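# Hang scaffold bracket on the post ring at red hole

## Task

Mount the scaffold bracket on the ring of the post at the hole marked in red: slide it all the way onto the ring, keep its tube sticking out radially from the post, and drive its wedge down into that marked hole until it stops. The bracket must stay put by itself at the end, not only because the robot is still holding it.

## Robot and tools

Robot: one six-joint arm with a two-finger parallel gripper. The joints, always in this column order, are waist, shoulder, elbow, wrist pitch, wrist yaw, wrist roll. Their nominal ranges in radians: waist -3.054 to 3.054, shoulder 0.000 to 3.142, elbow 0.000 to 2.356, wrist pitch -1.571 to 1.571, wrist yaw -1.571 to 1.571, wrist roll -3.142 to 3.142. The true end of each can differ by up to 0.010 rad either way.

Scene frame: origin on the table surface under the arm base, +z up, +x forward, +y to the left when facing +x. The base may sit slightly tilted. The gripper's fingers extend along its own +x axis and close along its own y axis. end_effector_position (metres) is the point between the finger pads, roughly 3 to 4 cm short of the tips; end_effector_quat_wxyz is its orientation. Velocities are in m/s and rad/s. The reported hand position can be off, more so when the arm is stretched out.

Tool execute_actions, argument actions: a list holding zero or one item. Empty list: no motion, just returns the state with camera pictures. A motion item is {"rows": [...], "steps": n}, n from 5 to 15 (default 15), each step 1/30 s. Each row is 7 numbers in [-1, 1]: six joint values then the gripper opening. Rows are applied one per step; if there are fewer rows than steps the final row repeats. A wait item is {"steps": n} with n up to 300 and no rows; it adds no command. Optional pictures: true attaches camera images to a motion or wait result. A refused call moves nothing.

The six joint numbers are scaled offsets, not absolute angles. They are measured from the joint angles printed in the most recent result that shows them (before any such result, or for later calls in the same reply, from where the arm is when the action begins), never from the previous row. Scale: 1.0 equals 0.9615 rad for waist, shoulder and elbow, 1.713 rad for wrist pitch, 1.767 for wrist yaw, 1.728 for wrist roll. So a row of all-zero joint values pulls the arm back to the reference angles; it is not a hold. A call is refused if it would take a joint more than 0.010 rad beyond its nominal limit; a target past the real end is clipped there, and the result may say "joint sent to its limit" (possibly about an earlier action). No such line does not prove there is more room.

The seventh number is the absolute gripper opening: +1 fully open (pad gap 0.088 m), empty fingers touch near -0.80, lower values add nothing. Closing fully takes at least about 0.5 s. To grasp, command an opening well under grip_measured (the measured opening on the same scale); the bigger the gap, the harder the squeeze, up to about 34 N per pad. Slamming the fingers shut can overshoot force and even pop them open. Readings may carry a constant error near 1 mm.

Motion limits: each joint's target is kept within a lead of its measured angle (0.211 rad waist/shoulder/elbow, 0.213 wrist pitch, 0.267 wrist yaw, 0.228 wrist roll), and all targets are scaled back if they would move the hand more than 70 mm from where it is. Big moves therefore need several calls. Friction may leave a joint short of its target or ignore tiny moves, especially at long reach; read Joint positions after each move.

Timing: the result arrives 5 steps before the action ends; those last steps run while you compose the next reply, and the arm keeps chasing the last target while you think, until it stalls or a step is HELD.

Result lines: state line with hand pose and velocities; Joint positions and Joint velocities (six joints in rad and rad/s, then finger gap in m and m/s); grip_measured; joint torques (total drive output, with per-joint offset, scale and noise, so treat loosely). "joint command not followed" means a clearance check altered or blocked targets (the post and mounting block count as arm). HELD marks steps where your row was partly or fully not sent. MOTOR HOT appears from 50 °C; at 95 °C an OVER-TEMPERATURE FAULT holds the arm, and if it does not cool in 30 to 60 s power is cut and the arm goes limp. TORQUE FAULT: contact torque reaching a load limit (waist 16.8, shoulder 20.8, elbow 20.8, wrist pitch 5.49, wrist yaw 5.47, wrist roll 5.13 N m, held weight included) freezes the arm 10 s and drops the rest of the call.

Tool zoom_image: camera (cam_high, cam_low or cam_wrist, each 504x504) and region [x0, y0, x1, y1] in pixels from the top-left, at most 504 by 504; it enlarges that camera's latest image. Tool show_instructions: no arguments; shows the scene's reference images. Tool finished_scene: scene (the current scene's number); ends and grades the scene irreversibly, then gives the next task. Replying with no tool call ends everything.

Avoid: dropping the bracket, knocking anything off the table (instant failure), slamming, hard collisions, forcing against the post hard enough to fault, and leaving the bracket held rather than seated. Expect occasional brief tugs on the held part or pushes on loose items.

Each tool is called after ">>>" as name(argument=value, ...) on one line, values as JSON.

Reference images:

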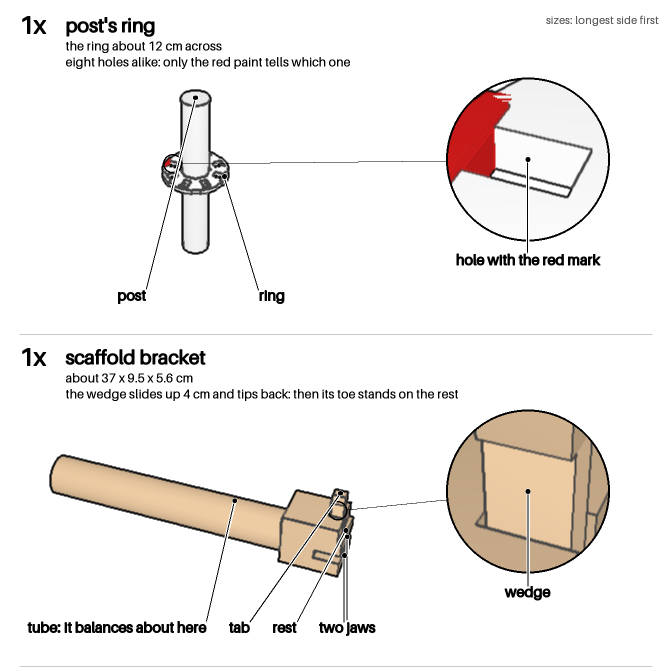

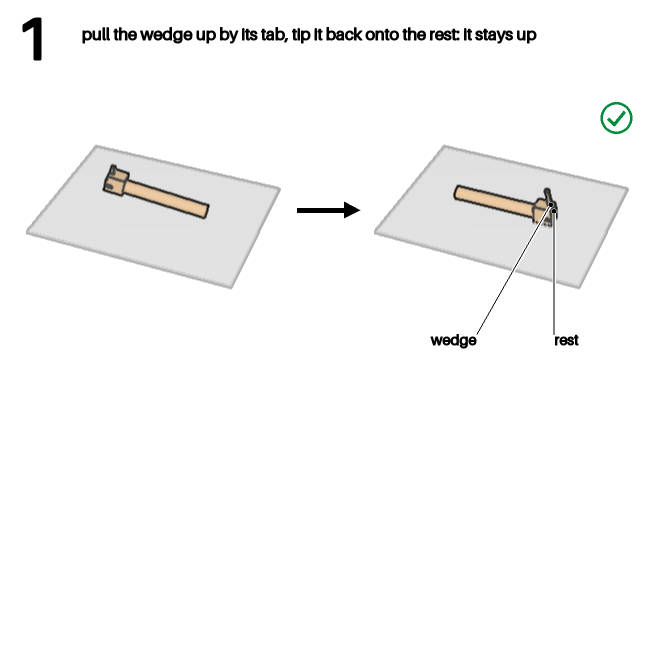

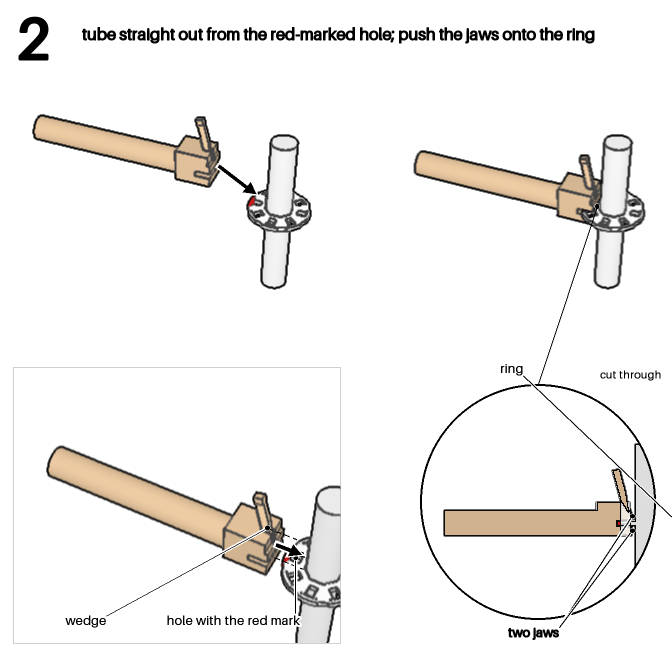

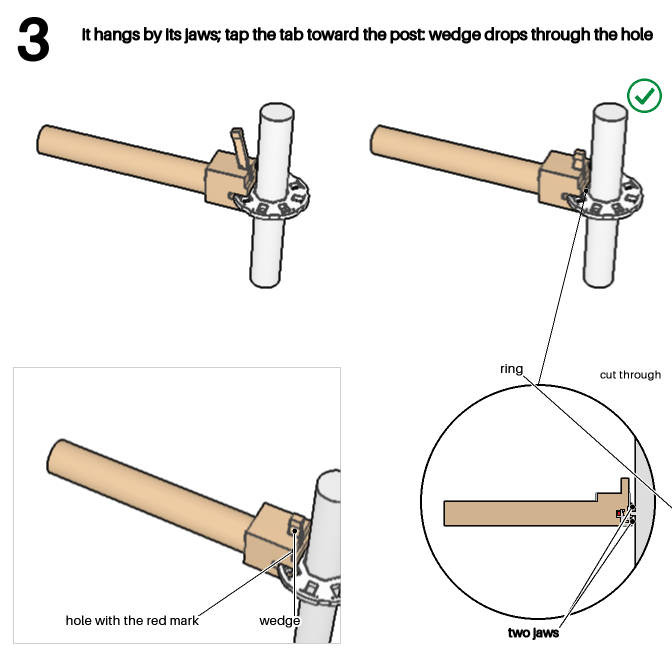

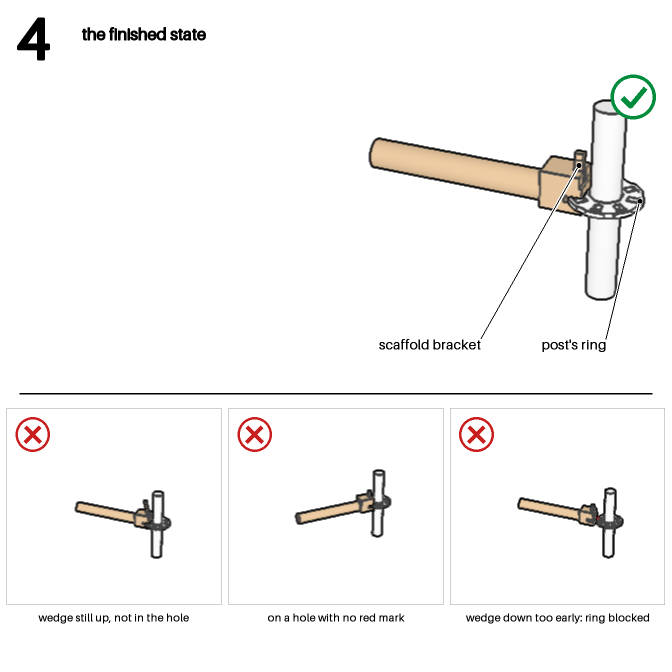

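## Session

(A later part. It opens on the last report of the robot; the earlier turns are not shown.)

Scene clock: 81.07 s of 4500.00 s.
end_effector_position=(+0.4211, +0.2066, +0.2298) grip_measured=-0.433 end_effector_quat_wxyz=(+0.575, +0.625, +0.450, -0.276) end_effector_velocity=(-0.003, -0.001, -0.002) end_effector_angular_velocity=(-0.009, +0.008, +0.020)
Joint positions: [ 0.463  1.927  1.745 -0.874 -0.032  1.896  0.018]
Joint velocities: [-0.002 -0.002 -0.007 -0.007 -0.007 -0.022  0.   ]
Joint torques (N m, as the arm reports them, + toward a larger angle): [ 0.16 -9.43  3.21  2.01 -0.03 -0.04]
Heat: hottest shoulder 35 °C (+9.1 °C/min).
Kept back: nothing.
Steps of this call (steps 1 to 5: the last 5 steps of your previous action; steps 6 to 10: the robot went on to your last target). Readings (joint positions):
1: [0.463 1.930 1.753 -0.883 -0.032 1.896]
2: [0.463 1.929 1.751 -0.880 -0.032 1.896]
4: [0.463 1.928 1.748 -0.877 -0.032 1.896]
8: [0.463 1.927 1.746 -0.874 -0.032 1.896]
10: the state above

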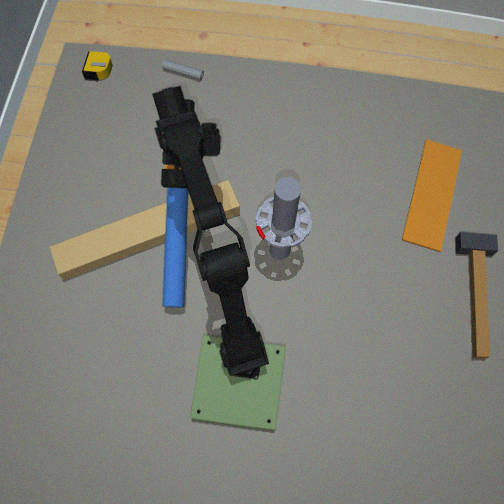

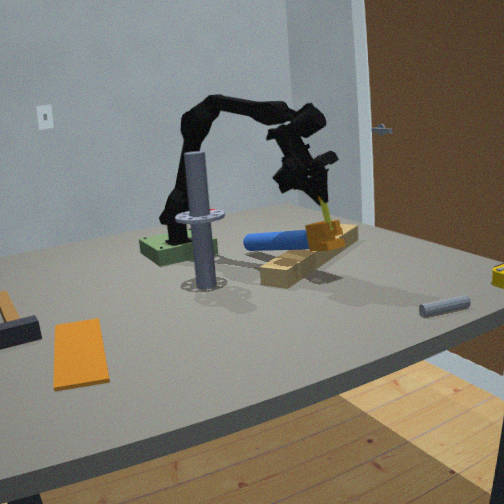

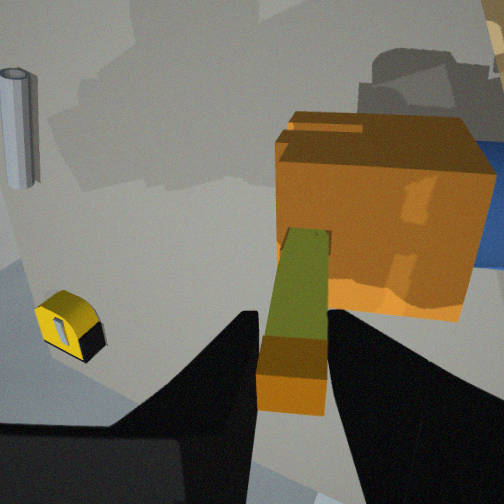

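>>> execute_actions(actions=[{"rows": [[0,0.012,0,0.006,0,0,-0.95],[0,0.024,0,0.012,0,0,-0.95],[0,0.036,0,0.018,0,0,-0.95],[0,0.045,0,0.024,0,0,-0.95]],"steps":15}])

>>> execute_actions(actions=[{"steps":10}], pictures=true)

>>> zoom_image(camera="cam_low", region=[250, 170, 390, 310])

Scene clock: 81.70 s of 4500.00 s.
end_effector_position=(+0.4266, +0.2086, +0.2248) grip_measured=-0.413 end_effector_quat_wxyz=(+0.576, +0.627, +0.449, -0.273) end_effector_velocity=(+0.002, -0.001, -0.003) end_effector_angular_velocity=(-0.010, -0.002, +0.000)
Joint positions: [ 0.461  1.943  1.745 -0.848 -0.032  1.895  0.019]
Joint velocities: [-0.002  0.007 -0.002  0.007  0.007 -0.007  0.   ]
Joint torques (N m, as the arm reports them, + toward a larger angle): [ 0.19 -7.07  5.41  2.41 -0.02 -0.02]
Heat: hottest shoulder 35 °C (+9.0 °C/min).
Steps of this call (steps 1 to 9: the robot went on to your last target; steps 10 to 19: the first 10 steps of this action). Readings (joint positions):
10: [0.463 1.927 1.745 -0.872 -0.032 1.896]
11: [0.462 1.927 1.745 -0.872 -0.032 1.896]
13: [0.462 1.928 1.745 -0.869 -0.032 1.896]
17: [0.462 1.940 1.745 -0.851 -0.032 1.895]
19: the state above

Scene clock: 82.03 s of 4500.00 s.
end_effector_position=(+0.4270, +0.2086, +0.2247) grip_measured=-0.412 end_effector_quat_wxyz=(+0.576, +0.627, +0.448, -0.273) end_effector_velocity=(-0.001, -0.003, -0.001) end_effector_angular_velocity=(-0.007, +0.004, +0.015)
Joint positions: [ 0.461  1.944  1.745 -0.847 -0.032  1.895  0.019]
Joint velocities: [-0.007 -0.002 -0.002 -0.007 -0.007 -0.022 -0.   ]
Joint torques (N m, as the arm reports them, + toward a larger angle): [ 0.06 -7.11  5.46  2.46 -0.03 -0.01]
Heat: hottest shoulder 35 °C (+9.1 °C/min).
Kept back: nothing.
Steps of this call (steps 1 to 5: the last 5 steps of your previous action; steps 6 to 10: the robot went on to your last target). Readings (joint positions):
1: [0.461 1.943 1.745 -0.848 -0.032 1.895]
2: [0.461 1.943 1.745 -0.848 -0.032 1.895]
4: [0.461 1.943 1.745 -0.848 -0.032 1.895]
8: [0.461 1.944 1.745 -0.847 -0.032 1.895]
10: the state above

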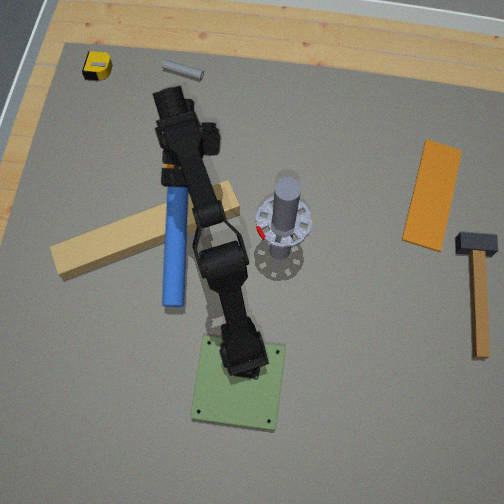

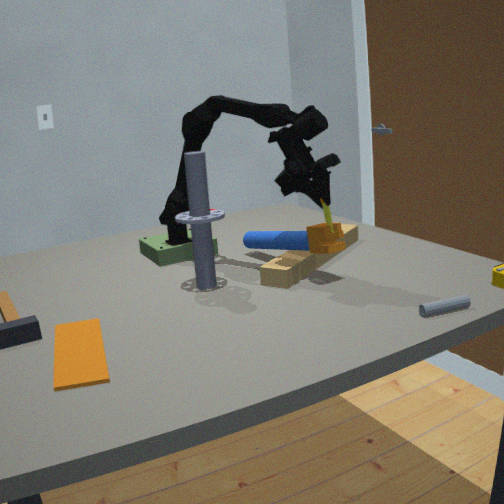

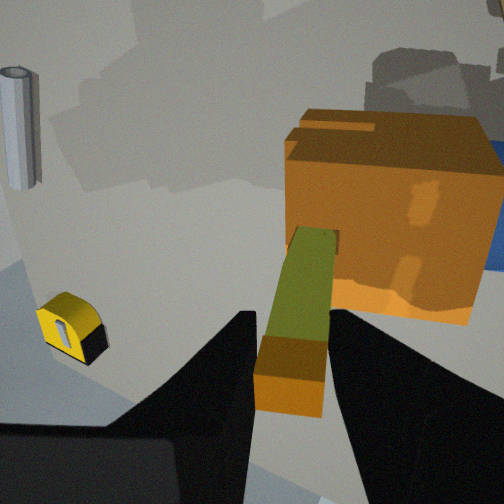

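Region (250, 170, 390, 310) of cam_low's 504x504 image, scaled by 3.600, with more detail than that image has.

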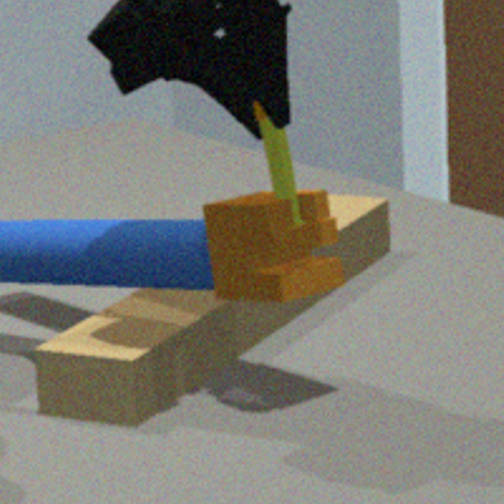

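>>> execute_actions(actions=[{"rows": [[0,0,0,0,0,0,-0.5],[0,0,0,0,0,0,-0.42],[0,0,0,0,0,0,-0.38],[0,0,0,0,0,0,-0.34],[0,0,0,0,0,0,-0.3],[0,0,0,0,0,0,-0.25],[0,0,0,0,0,0,-0.2],[0,0,0,0,0,0,-0.1],[0,0,0,0,0,0,0.0]],"steps":15}])

>>> execute_actions(actions=[{"steps":10}], pictures=true)

>>> zoom_image(camera="cam_low", region=[250, 170, 390, 310])

Scene clock: 82.63 s of 4500.00 s.
end_effector_position=(+0.4278, +0.2087, +0.2250) grip_measured=-0.151 end_effector_quat_wxyz=(+0.576, +0.628, +0.447, -0.272) end_effector_velocity=(-0.001, -0.003, -0.001) end_effector_angular_velocity=(-0.007, +0.004, +0.015)
Joint positions: [ 0.461  1.944  1.745 -0.843 -0.031  1.895  0.032]
Joint velocities: [-0.007 -0.002 -0.002 -0.007 -0.007 -0.022  0.086]
Joint torques (N m, as the arm reports them, + toward a larger angle): [ -0.08 -10.27   5.36   1.23  -0.07  -0.04]
Heat: hottest shoulder 35 °C (+9.1 °C/min).
Steps of this call (steps 1 to 8: the robot went on to your last target; steps 9 to 18: the first 10 steps of this action). Readings (joint positions):
9: [0.461 1.944 1.745 -0.846 -0.032 1.895]
10: [0.461 1.944 1.745 -0.846 -0.032 1.895]
12: [0.461 1.944 1.745 -0.846 -0.032 1.895]
16: [0.461 1.944 1.745 -0.843 -0.032 1.895]
18: the state above

Scene clock: 82.97 s of 4500.00 s.
end_effector_position=(+0.4276, +0.2086, +0.2249) grip_measured=-0.005 end_effector_quat_wxyz=(+0.576, +0.628, +0.448, -0.272) end_effector_velocity=(-0.000, +0.002, +0.001) end_effector_angular_velocity=(+0.005, -0.006, +0.012)
Joint positions: [ 0.461  1.944  1.745 -0.845 -0.031  1.895  0.039]
Joint velocities: [ 0.002 -0.002 -0.002  0.007 -0.007 -0.007  0.002]
Joint torques (N m, as the arm reports them, + toward a larger angle): [ -0.03 -10.33   5.33   1.27  -0.07  -0.04]
Heat: hottest shoulder 35 °C (+9.0 °C/min).
Kept back: nothing.
Steps of this call (steps 1 to 5: the last 5 steps of your previous action; steps 6 to 10: the robot went on to your last target). Readings (joint positions):
1: [0.461 1.944 1.745 -0.844 -0.031 1.895]
2: [0.461 1.944 1.745 -0.844 -0.031 1.895]
4: [0.461 1.944 1.745 -0.844 -0.031 1.895]
8: [0.461 1.944 1.745 -0.845 -0.031 1.895]
10: the state above

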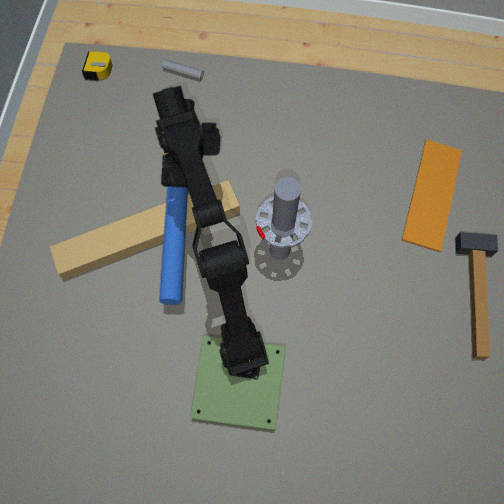

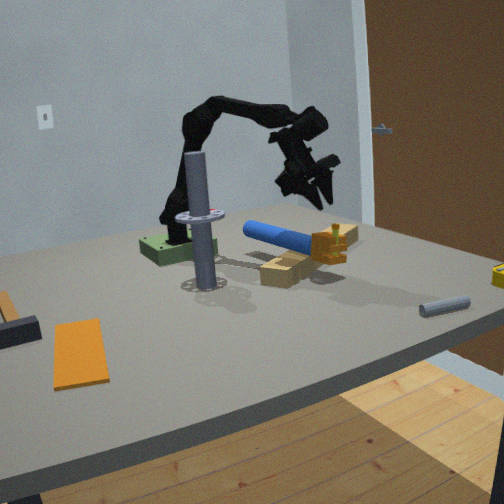

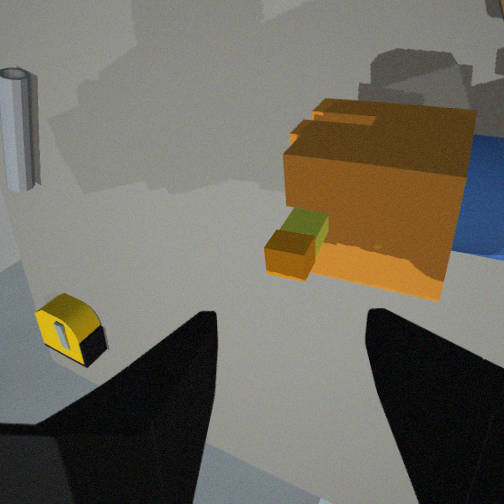

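Region (250, 170, 390, 310) of cam_low's 504x504 image, scaled by 3.600, with more detail than that image has.

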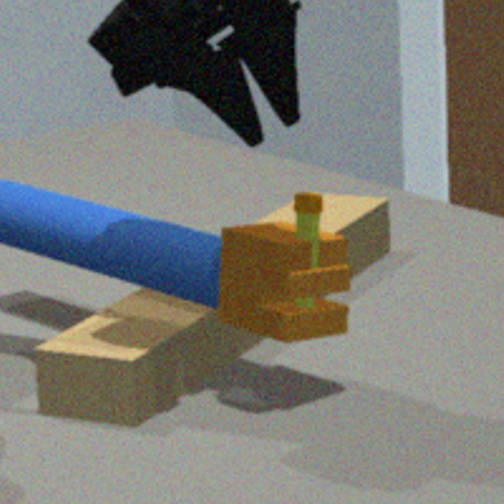

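>>> execute_actions(actions=[{"rows": [[0.196,-0.179,-0.331,-0.181,0.018,-0.738,0.9]],"steps":15}])

>>> execute_actions(actions=[{"steps":30}], pictures=true)

Scene clock: 85.60 s of 4500.00 s.
end_effector_position=(+0.2827, +0.2082, +0.1714) grip_measured=+0.872 end_effector_quat_wxyz=(+0.673, +0.305, +0.633, -0.232) end_effector_velocity=(-0.126, -0.054, -0.101) end_effector_angular_velocity=(-0.533, +0.279, +1.914)
Joint positions: [ 0.647  1.795  1.458 -1.128 -0.009  1.41   0.082]
Joint velocities: [ 0.11  -0.027 -0.379 -0.198  0.051 -1.824  0.006]
Joint torques (N m, as the arm reports them, + toward a larger angle): [ -1.15 -10.37   5.02   0.8    0.26  -0.08]
Heat: hottest shoulder 36 °C (+10.1 °C/min).
Steps of this call (steps 1 to 15: the robot went on to your last target; steps 16 to 69: nothing new was sent; steps 70 to 79: the first 10 steps of this action). Readings (joint positions):
70: [0.466 1.932 1.731 -0.850 -0.024 1.866]
71: [0.482 1.913 1.703 -0.891 -0.018 1.828]
73: [0.534 1.866 1.634 -0.972 -0.017 1.751]
77: [0.629 1.802 1.497 -1.104 -0.012 1.532]
79: the state above

Scene clock: 86.60 s of 4500.00 s.
end_effector_position=(+0.2744, +0.2019, +0.1699) grip_measured=+0.900 end_effector_quat_wxyz=(+0.732, +0.015, +0.681, +0.022) end_effector_velocity=(-0.004, -0.001, -0.001) end_effector_angular_velocity=(-0.008, +0.022, +0.010)
Joint positions: [ 0.649  1.78   1.436 -1.152 -0.003  0.622  0.083]
Joint velocities: [ 0.002  0.002  0.002 -0.022 -0.007 -0.007  0.   ]
Joint torques (N m, as the arm reports them, + toward a larger angle): [-0.04 -9.19  3.97  0.46  0.11 -0.07]
Heat: hottest shoulder 36 °C (+9.1 °C/min).
Kept back: nothing.
Steps of this call (steps 1 to 5: the last 5 steps of your previous action; steps 6 to 30: the robot went on to your last target). Readings (joint positions):
1: [0.649 1.795 1.449 -1.134 -0.007 1.349]
2: [0.649 1.794 1.443 -1.139 -0.005 1.288]
4: [0.649 1.789 1.438 -1.145 -0.003 1.166]
8: [0.649 1.781 1.438 -1.150 -0.003 0.922]
30: the state above

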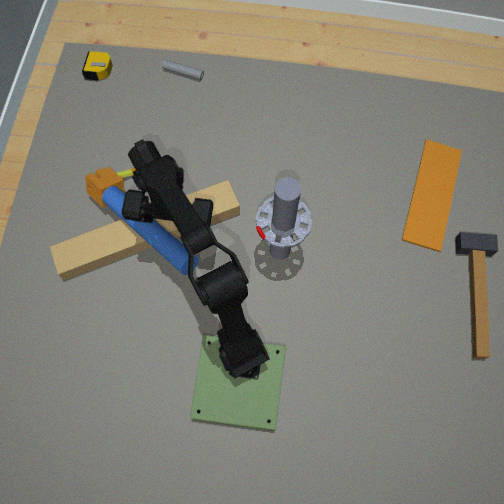

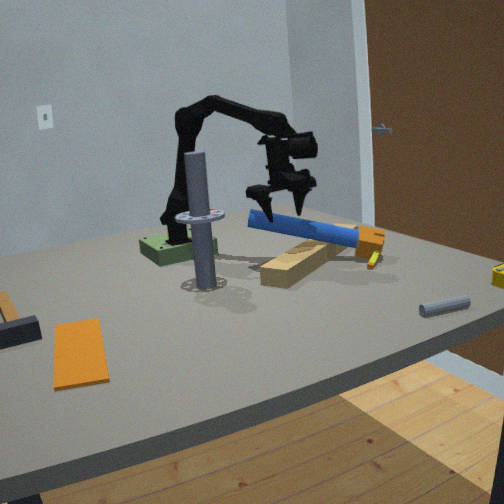

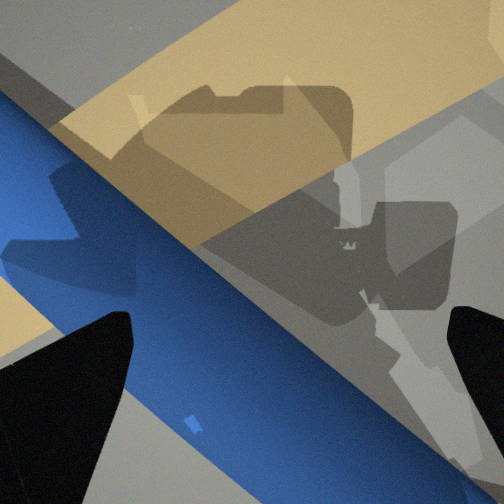

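>>> zoom_image(camera="cam_low", region=[240, 180, 400, 300])

>>> zoom_image(camera="cam_high", region=[40, 130, 260, 300])

Region (240, 180, 400, 300) of cam_low's 504x504 image, scaled by 3.150, with more detail than that image has; it fills the top 378 rows of this view, and the rest is white.

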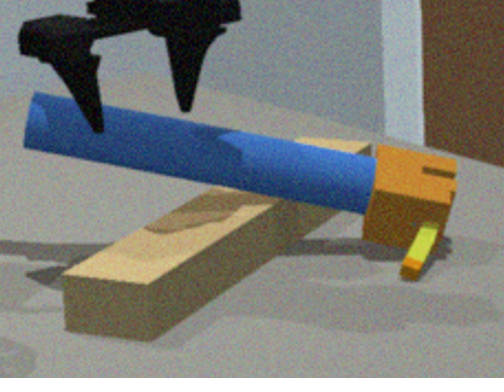

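Region (40, 130, 260, 300) of cam_high's 504x504 image, scaled by 2.291, with more detail than that image has; it fills the top 389 rows of this view, and the rest is white.

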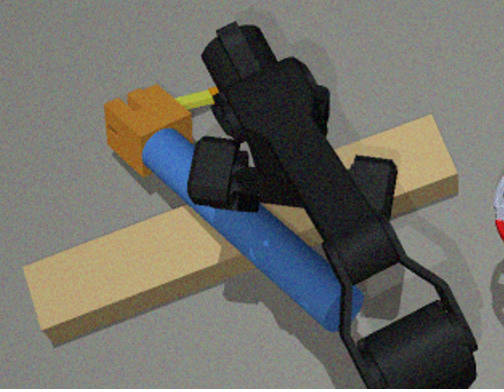

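>>> execute_actions(actions=[{"rows": [[0,0,0.08,-0.047,0,0,0.9],[0,0,0.08,-0.047,0,0,0.9],[0,0,0.08,-0.047,0,0,0.9],[0,0,0.08,-0.047,0,0,0.9],[-0.335,0,0.08,-0.047,-0.281,-0.466,0.9]],"steps":15}])

>>> execute_actions(actions=[{"steps":25}])

Scene clock: 93.20 s of 4500.00 s.
end_effector_position=(+0.2968, +0.1739, +0.1975) grip_measured=+0.900 end_effector_quat_wxyz=(+0.678, +0.096, +0.707, +0.177) end_effector_velocity=(+0.134, -0.203, +0.067) end_effector_angular_velocity=(+1.120, -0.269, +0.640)
Joint positions: [ 0.384  1.781  1.504 -1.225 -0.382  0.266  0.083]
Joint velocities: [-1.136 -0.002  0.022 -0.051 -1.077 -1.824  0.   ]
Joint torques (N m, as the arm reports them, + toward a larger angle): [ 3.4  -8.31  5.43  0.37 -0.82 -0.14]
Heat: hottest shoulder 36 °C (+8.1 °C/min).
Steps of this call (steps 1 to 15: the robot went on to your last target; steps 16 to 90: nothing new was sent; then 3.27 s passed at rest; steps 91 to 100: the first 10 steps of this action). Readings (joint positions):
91: [0.649 1.780 1.445 -1.168 -0.003 0.622]
92: [0.649 1.781 1.458 -1.190 -0.003 0.622]
94: [0.649 1.781 1.481 -1.208 -0.003 0.622]
98: [0.483 1.781 1.503 -1.221 -0.282 0.386]
100: the state above

Scene clock: 94.03 s of 4500.00 s.
end_effector_position=(+0.3003, +0.1717, +0.2054) grip_measured=+0.900 end_effector_quat_wxyz=(+0.679, +0.002, +0.646, +0.349) end_effector_velocity=(-0.006, -0.002, -0.001) end_effector_angular_velocity=(+0.000, +0.017, +0.017)
Joint positions: [ 0.328  1.781  1.506 -1.229 -0.496 -0.181  0.083]
Joint velocities: [-0.002 -0.002 -0.007 -0.022 -0.007 -0.022 -0.   ]
Joint torques (N m, as the arm reports them, + toward a larger angle): [-0.26 -8.32  5.49  0.45 -0.63 -0.09]
Heat: hottest shoulder 36 °C (+7.1 °C/min).
Kept back: nothing.
Steps of this call (steps 1 to 5: the last 5 steps of your previous action; steps 6 to 25: the robot went on to your last target). Readings (joint positions):
1: [0.353 1.781 1.505 -1.226 -0.412 0.205]
2: [0.335 1.781 1.505 -1.227 -0.434 0.144]
4: [0.326 1.781 1.506 -1.228 -0.465 0.022]
8: [0.328 1.781 1.506 -1.229 -0.489 -0.127]
25: the state above

>>> execute_actions(actions=[{"rows": [[0,-0.025,-0.234,0.12,0,0,0.9]],"steps":15}])

>>> execute_actions(actions=[{"steps":12}], pictures=true)

Scene clock: 94.50 s of 4500.00 s.
end_effector_position=(+0.2903, +0.1688, +0.1576) grip_measured=+0.900 end_effector_quat_wxyz=(+0.678, +0.002, +0.646, +0.349) end_effector_velocity=(+0.027, +0.007, +0.002) end_effector_angular_velocity=(+0.036, -0.138, +0.003)
Joint positions: [ 0.328  1.763  1.293 -1.033 -0.498 -0.181  0.083]
Joint velocities: [-0.002 -0.002 -0.002  0.139  0.007 -0.007  0.   ]
Joint torques (N m, as the arm reports them, + toward a larger angle): [-0.04 -8.62  3.86  0.76 -0.41 -0.02]
Heat: hottest shoulder 36 °C (+7.1 °C/min).
Steps of this call (steps 1 to 4: the robot went on to your last target; steps 5 to 14: the first 10 steps of this action). Readings (joint positions):
5: [0.328 1.775 1.478 -1.185 -0.499 -0.181]
6: [0.328 1.762 1.434 -1.129 -0.500 -0.181]
8: [0.328 1.757 1.363 -1.088 -0.500 -0.181]
12: [0.328 1.763 1.295 -1.045 -0.498 -0.181]
14: the state above

Scene clock: 94.90 s of 4500.00 s.
end_effector_position=(+0.2911, +0.1690, +0.1571) grip_measured=+0.900 end_effector_quat_wxyz=(+0.680, +0.002, +0.645, +0.350) end_effector_velocity=(-0.001, -0.002, -0.001) end_effector_angular_velocity=(-0.009, +0.001, +0.003)
Joint positions: [ 0.328  1.763  1.291 -1.027 -0.498 -0.181  0.083]
Joint velocities: [-0.002 -0.002 -0.002 -0.007  0.007 -0.007 -0.   ]
Joint torques (N m, as the arm reports them, + toward a larger angle): [-0.08 -8.63  3.86  0.87 -0.39 -0.02]
Heat: hottest shoulder 36 °C (+7.0 °C/min).
Kept back: nothing.
Steps of this call (steps 1 to 5: the last 5 steps of your previous action; steps 6 to 12: the robot went on to your last target). Readings (joint positions):
1: [0.328 1.763 1.293 -1.030 -0.498 -0.181]
2: [0.328 1.763 1.293 -1.030 -0.498 -0.181]
4: [0.328 1.763 1.292 -1.029 -0.498 -0.181]
8: [0.328 1.763 1.291 -1.027 -0.498 -0.181]
12: the state above

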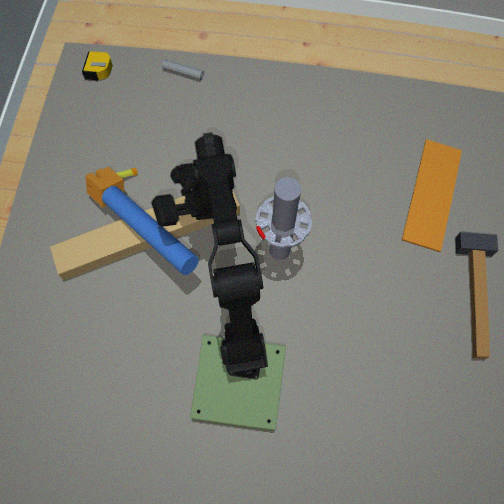

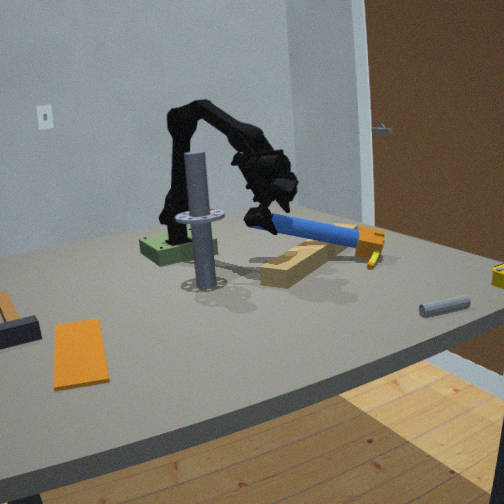

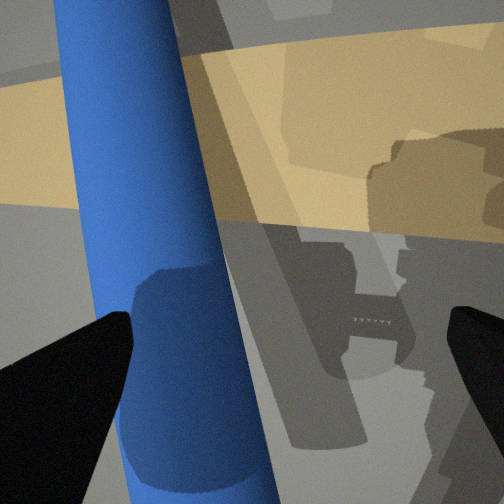

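>>> execute_actions(actions=[{"rows": [[0.125,0,0,0,0,0,0.9]],"steps":15}])

>>> execute_actions(actions=[{"steps":8}], pictures=true)

Scene clock: 95.53 s of 4500.00 s.
end_effector_position=(+0.2688, +0.2029, +0.1570) grip_measured=+0.900 end_effector_quat_wxyz=(+0.658, -0.037, +0.643, +0.389) end_effector_velocity=(-0.005, -0.004, -0.002) end_effector_angular_velocity=(-0.017, +0.018, +0.003)
Joint positions: [ 0.448  1.763  1.291 -1.026 -0.498 -0.181  0.083]
Joint velocities: [-0.002 -0.002 -0.007 -0.022  0.007 -0.007  0.   ]
Joint torques (N m, as the arm reports them, + toward a larger angle): [-0.2  -7.97  4.67  0.64 -0.49 -0.04]
Heat: hottest shoulder 36 °C (+7.1 °C/min).
Steps of this call (steps 1 to 9: the robot went on to your last target; steps 10 to 19: the first 10 steps of this action). Readings (joint positions):
10: [0.335 1.763 1.291 -1.026 -0.494 -0.181]
11: [0.357 1.763 1.291 -1.026 -0.493 -0.181]
13: [0.409 1.763 1.291 -1.026 -0.496 -0.181]
17: [0.448 1.763 1.291 -1.026 -0.498 -0.181]
19: the state above

Scene clock: 95.80 s of 4500.00 s.
end_effector_position=(+0.2688, +0.2029, +0.1570) grip_measured=+0.900 end_effector_quat_wxyz=(+0.658, -0.037, +0.643, +0.389) end_effector_velocity=(-0.005, -0.002, +0.002) end_effector_angular_velocity=(+0.000, +0.015, +0.005)
Joint positions: [ 0.448  1.763  1.291 -1.026 -0.498 -0.181  0.083]
Joint velocities: [-0.002 -0.007 -0.002 -0.022 -0.007 -0.007 -0.   ]
Joint torques (N m, as the arm reports them, + toward a larger angle): [-0.05 -7.91  4.7   0.62 -0.49 -0.03]
Heat: hottest shoulder 36 °C (+7.0 °C/min).
Kept back: nothing.
Steps of this call (steps 1 to 5: the last 5 steps of your previous action; steps 6 to 8: the robot went on to your last target). Readings (joint positions):
1: [0.448 1.763 1.291 -1.026 -0.498 -0.181]
2: [0.448 1.763 1.291 -1.026 -0.498 -0.181]
4: [0.448 1.763 1.291 -1.026 -0.498 -0.181]
8: the state above

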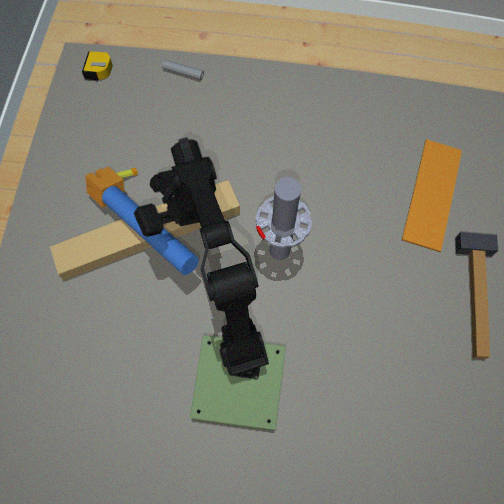

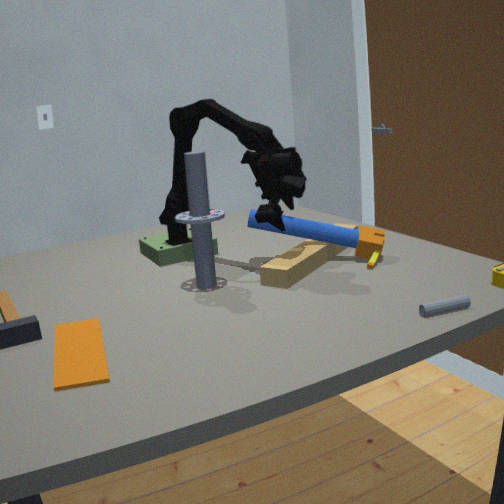

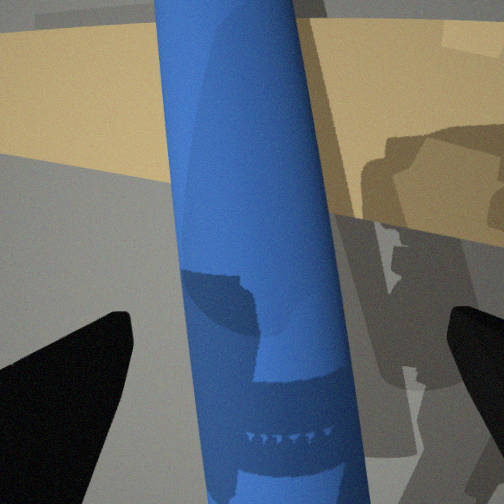

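>>> execute_actions(actions=[{"rows": [[0.025,0.022,-0.035,0.032,0,0,0.9],[0.05,0.045,-0.07,0.064,0,0,0.9],[0.075,0.067,-0.104,0.096,0,0,0.9]],"steps":15}])

>>> execute_actions(actions=[{"steps":8}], pictures=true)

Scene clock: 96.33 s of 4500.00 s.
end_effector_position=(+0.2568, +0.2231, +0.1165) grip_measured=+0.900 end_effector_quat_wxyz=(+0.643, -0.061, +0.643, +0.412) end_effector_velocity=(+0.006, +0.003, -0.011) end_effector_angular_velocity=(+0.032, -0.047, +0.018)
Joint positions: [ 0.519  1.823  1.196 -0.875 -0.498 -0.181  0.083]
Joint velocities: [-0.002  0.007 -0.042  0.095 -0.007 -0.022 -0.   ]
Joint torques (N m, as the arm reports them, + toward a larger angle): [-0.1  -7.7   4.24  0.98 -0.48 -0.03]
Heat: hottest shoulder 36 °C (+7.1 °C/min).
Steps of this call (steps 1 to 6: the robot went on to your last target; steps 7 to 16: the first 10 steps of this action). Readings (joint positions):
7: [0.450 1.763 1.288 -1.018 -0.498 -0.181]
8: [0.455 1.765 1.278 -0.992 -0.498 -0.181]
10: [0.480 1.778 1.250 -0.925 -0.498 -0.181]
14: [0.517 1.818 1.204 -0.885 -0.498 -0.181]
16: the state above

Scene clock: 96.60 s of 4500.00 s.
end_effector_position=(+0.2586, +0.2241, +0.1166) grip_measured=+0.900 end_effector_quat_wxyz=(+0.646, -0.061, +0.639, +0.413) end_effector_velocity=(+0.002, +0.004, +0.002) end_effector_angular_velocity=(+0.031, -0.012, +0.006)
Joint positions: [ 0.519  1.823  1.196 -0.864 -0.498 -0.181  0.083]
Joint velocities: [-0.002 -0.002 -0.002  0.022 -0.022 -0.007 -0.   ]
Joint torques (N m, as the arm reports them, + toward a larger angle): [ 0.09 -7.53  4.06  0.83 -0.49 -0.06]
Heat: hottest shoulder 36 °C (+7.0 °C/min).
Kept back: nothing.
Steps of this call (steps 1 to 5: the last 5 steps of your previous action; steps 6 to 8: the robot went on to your last target). Readings (joint positions):
1: [0.519 1.823 1.196 -0.871 -0.498 -0.181]
2: [0.519 1.823 1.196 -0.868 -0.498 -0.181]
4: [0.519 1.823 1.196 -0.866 -0.498 -0.181]
8: the state above

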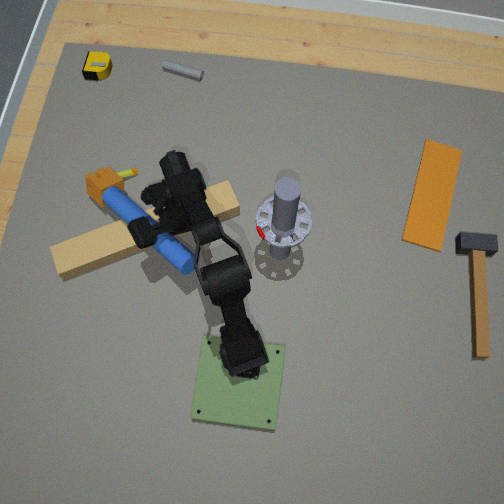

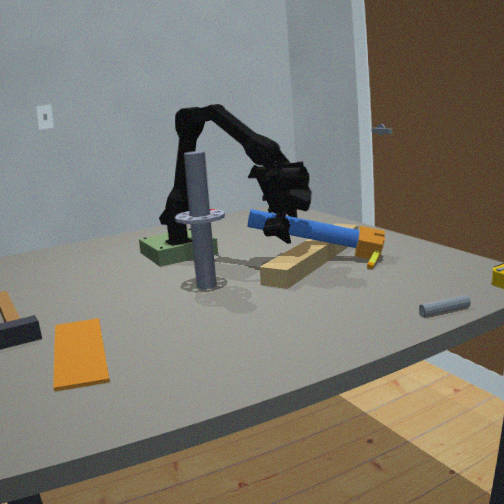

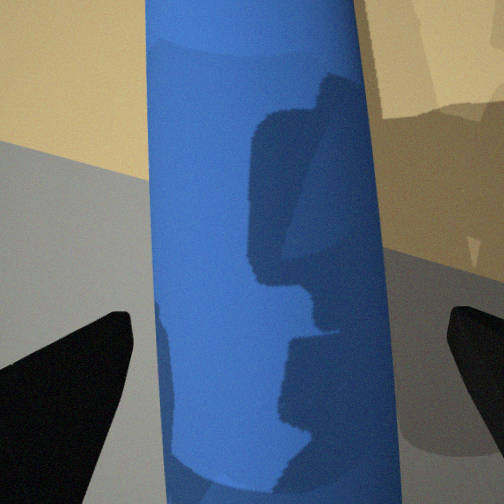

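>>> execute_actions(actions=[{"rows": [[0.02,0.018,-0.03,0.027,0,0,0.9]],"steps":10}])

>>> execute_actions(actions=[{"rows": [[0,0,0,0,0,0,0.7],[0,0,0,0,0,0,0.55],[0,0,0,0,0,0,0.4],[0,0,0,0,0,0,0.3],[0,0,0,0,0,0,0.2],[0,0,0,0,0,0,0.1],[0,0,0,0,0,0,0.0],[0,0,0,0,0,0,-0.1],[0,0,0,0,0,0,-0.2],[0,0,0,0,0,0,-0.4]],"steps":15}])

>>> execute_actions(actions=[{"steps":10}], pictures=true)

Scene clock: 97.07 s of 4500.00 s.
end_effector_position=(+0.2576, +0.2287, +0.1122) grip_measured=+0.900 end_effector_quat_wxyz=(+0.648, -0.065, +0.632, +0.419) end_effector_velocity=(-0.028, +0.011, -0.033) end_effector_angular_velocity=(-0.026, +0.060, +0.060)
Joint positions: [ 0.533  1.827  1.181 -0.83  -0.498 -0.181  0.083]
Joint velocities: [ 0.066  0.042 -0.085  0.066 -0.007  0.007  0.   ]
Joint torques (N m, as the arm reports them, + toward a larger angle): [-0.09 -6.98  3.78  0.95 -0.48 -0.04]
Heat: hottest shoulder 36 °C (+7.1 °C/min).
Steps of this call (steps 1 to 9: the robot went on to your last target; steps 10 to 14: the first 5 steps of this action). Readings (joint positions):
10: [0.520 1.823 1.193 -0.855 -0.498 -0.181]
11: [0.523 1.823 1.190 -0.843 -0.498 -0.181]
13: [0.530 1.825 1.184 -0.832 -0.498 -0.181]
14: the state above

Scene clock: 97.57 s of 4500.00 s.
end_effector_position=(+0.2566, +0.2297, +0.1102) grip_measured=+0.210 end_effector_quat_wxyz=(+0.647, -0.067, +0.632, +0.421) end_effector_velocity=(-0.003, -0.001, +0.001) end_effector_angular_velocity=(+0.009, +0.027, +0.001)
Joint positions: [ 0.536  1.83   1.176 -0.822 -0.499 -0.182  0.049]
Joint velocities: [-0.007  0.002  0.002 -0.022 -0.022 -0.007 -0.   ]
Joint torques (N m, as the arm reports them, + toward a larger angle): [-0.1  -8.1   4.41  0.7  -0.41  0.02]
Heat: hottest shoulder 36 °C (+7.1 °C/min).
Steps of this call (steps 1 to 5: the last 5 steps of your previous action; steps 6 to 15: the first 10 steps of this action, its rows measured from where the robot was after step 5). Readings (joint positions):
5: [0.536 1.830 1.176 -0.822 -0.498 -0.181]
6: [0.536 1.830 1.176 -0.822 -0.498 -0.181]
7: [0.536 1.830 1.176 -0.822 -0.498 -0.181]
9: [0.536 1.830 1.176 -0.822 -0.498 -0.181]
13: [0.536 1.830 1.176 -0.822 -0.499 -0.182]
15: the state above

Scene clock: 97.90 s of 4500.00 s.
end_effector_position=(+0.2566, +0.2297, +0.1102) grip_measured=+0.210 end_effector_quat_wxyz=(+0.647, -0.067, +0.632, +0.421) end_effector_velocity=(-0.004, -0.002, +0.000) end_effector_angular_velocity=(-0.006, +0.026, -0.008)
Joint positions: [ 0.536  1.83   1.176 -0.822 -0.499 -0.182  0.049]
Joint velocities: [-0.002 -0.002 -0.002 -0.022 -0.007  0.007 -0.   ]
Joint torques (N m, as the arm reports them, + toward a larger angle): [-0.08 -8.15  4.43  0.69 -0.4   0.03]
Heat: hottest shoulder 36 °C (+7.0 °C/min).
Kept back: nothing.
Steps of this call (steps 1 to 5: the last 5 steps of your previous action; steps 6 to 10: the robot went on to your last target). Readings (joint positions):
1: [0.536 1.830 1.176 -0.822 -0.499 -0.182]
2: [0.536 1.830 1.176 -0.822 -0.499 -0.182]
4: [0.536 1.830 1.176 -0.822 -0.499 -0.182]
8: [0.536 1.830 1.176 -0.822 -0.499 -0.182]
10: the state above

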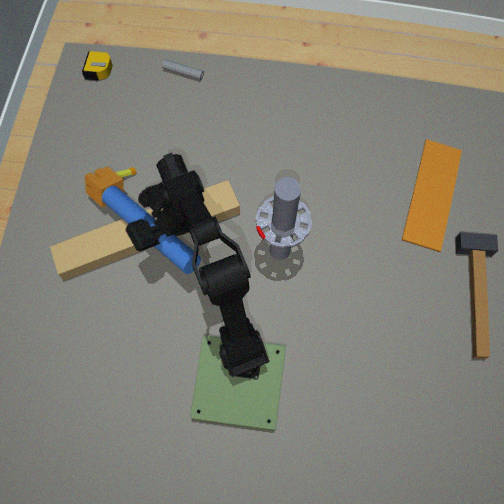

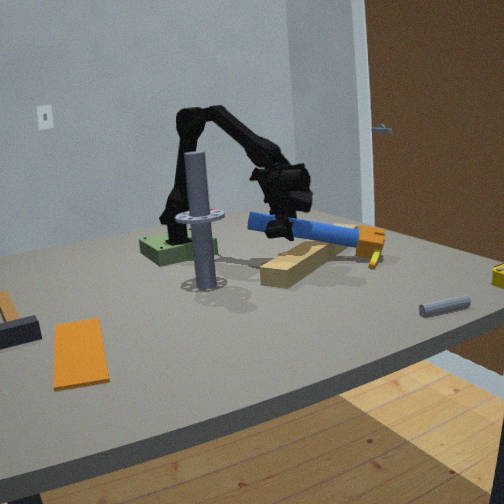

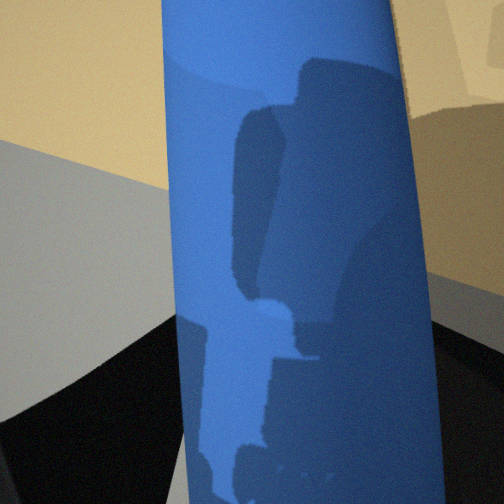

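>>> execute_actions(actions=[{"rows": [[0,-0.01,0.07,-0.06,0,0,-0.4],[0,-0.02,0.14,-0.11,0,0,-0.4],[0,-0.03,0.21,-0.15,0,0,-0.4],[0,-0.04,0.28,-0.17,0,0,-0.4],[0,-0.05,0.34,-0.17,0,0,-0.4]],"steps":15}])

>>> execute_actions(actions=[{"steps":12}], pictures=true)

Scene clock: 98.47 s of 4500.00 s.
end_effector_position=(+0.2750, +0.2390, +0.1913) grip_measured=+0.210 end_effector_quat_wxyz=(+0.662, -0.070, +0.615, +0.423) end_effector_velocity=(+0.028, +0.018, +0.145) end_effector_angular_velocity=(+0.193, -0.324, +0.011)
Joint positions: [ 0.537  1.799  1.468 -1.098 -0.489 -0.178  0.049]
Joint velocities: [ 0.002 -0.193  0.291 -0.11  -0.007 -0.007 -0.001]
Joint torques (N m, as the arm reports them, + toward a larger angle): [-0.08 -8.96  5.53  0.88 -0.91 -0.15]
Heat: hottest shoulder 36 °C (+7.1 °C/min).
Steps of this call (steps 1 to 7: the robot went on to your last target; steps 8 to 17: the first 10 steps of this action). Readings (joint positions):
8: [0.536 1.830 1.185 -0.834 -0.499 -0.183]
9: [0.536 1.830 1.209 -0.876 -0.496 -0.186]
11: [0.536 1.829 1.284 -1.001 -0.489 -0.179]
15: [0.536 1.814 1.436 -1.073 -0.488 -0.178]
17: the state above

Scene clock: 98.87 s of 4500.00 s.
end_effector_position=(+0.2741, +0.2385, +0.1977) grip_measured=+0.209 end_effector_quat_wxyz=(+0.662, -0.070, +0.615, +0.423) end_effector_velocity=(-0.002, -0.001, +0.000) end_effector_angular_velocity=(+0.002, +0.013, -0.008)
Joint positions: [ 0.537  1.792  1.485 -1.121 -0.489 -0.178  0.049]
Joint velocities: [-0.002 -0.002 -0.002 -0.007 -0.007  0.007 -0.   ]
Joint torques (N m, as the arm reports them, + toward a larger angle): [-0.09 -9.67  6.43  1.37 -0.91 -0.16]
Heat: hottest shoulder 36 °C (+7.0 °C/min).
Kept back: nothing.
Steps of this call (steps 1 to 5: the last 5 steps of your previous action; steps 6 to 12: the robot went on to your last target). Readings (joint positions):
1: [0.537 1.794 1.476 -1.101 -0.489 -0.178]
2: [0.537 1.793 1.482 -1.103 -0.489 -0.178]
4: [0.537 1.792 1.485 -1.110 -0.489 -0.178]
8: [0.537 1.792 1.485 -1.121 -0.489 -0.178]
12: the state above

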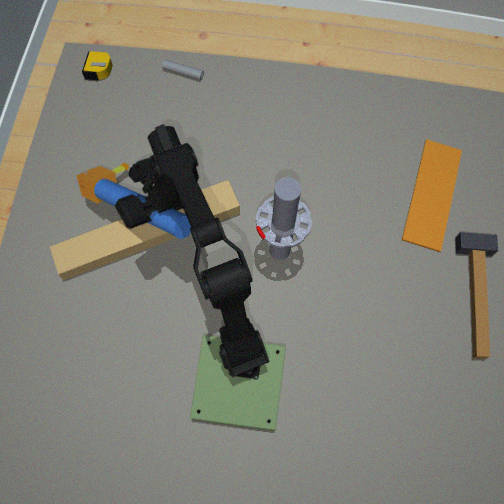

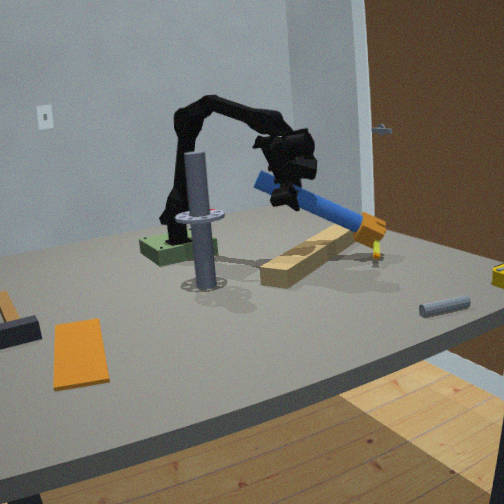

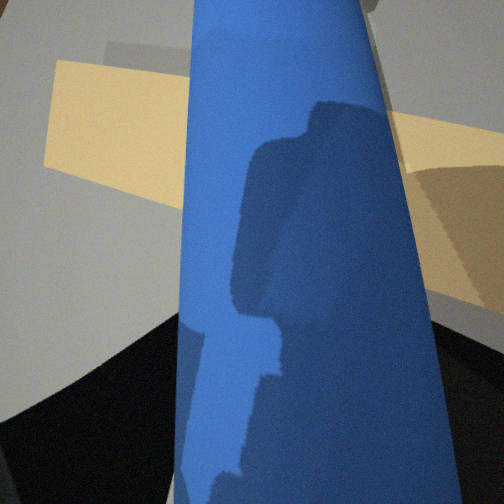

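>>> zoom_image(camera="cam_low", region=[240, 160, 400, 280])

Region (240, 160, 400, 280) of cam_low's 504x504 image, scaled by 3.150, with more detail than that image has; it fills the top 378 rows of this view, and the rest is white.

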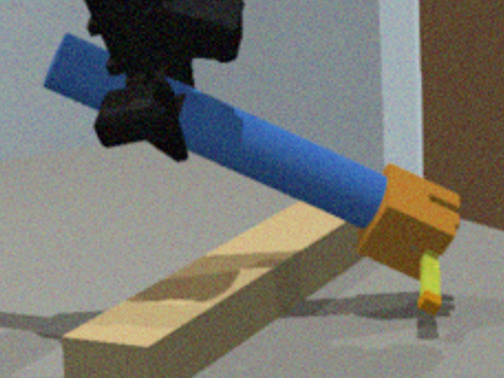

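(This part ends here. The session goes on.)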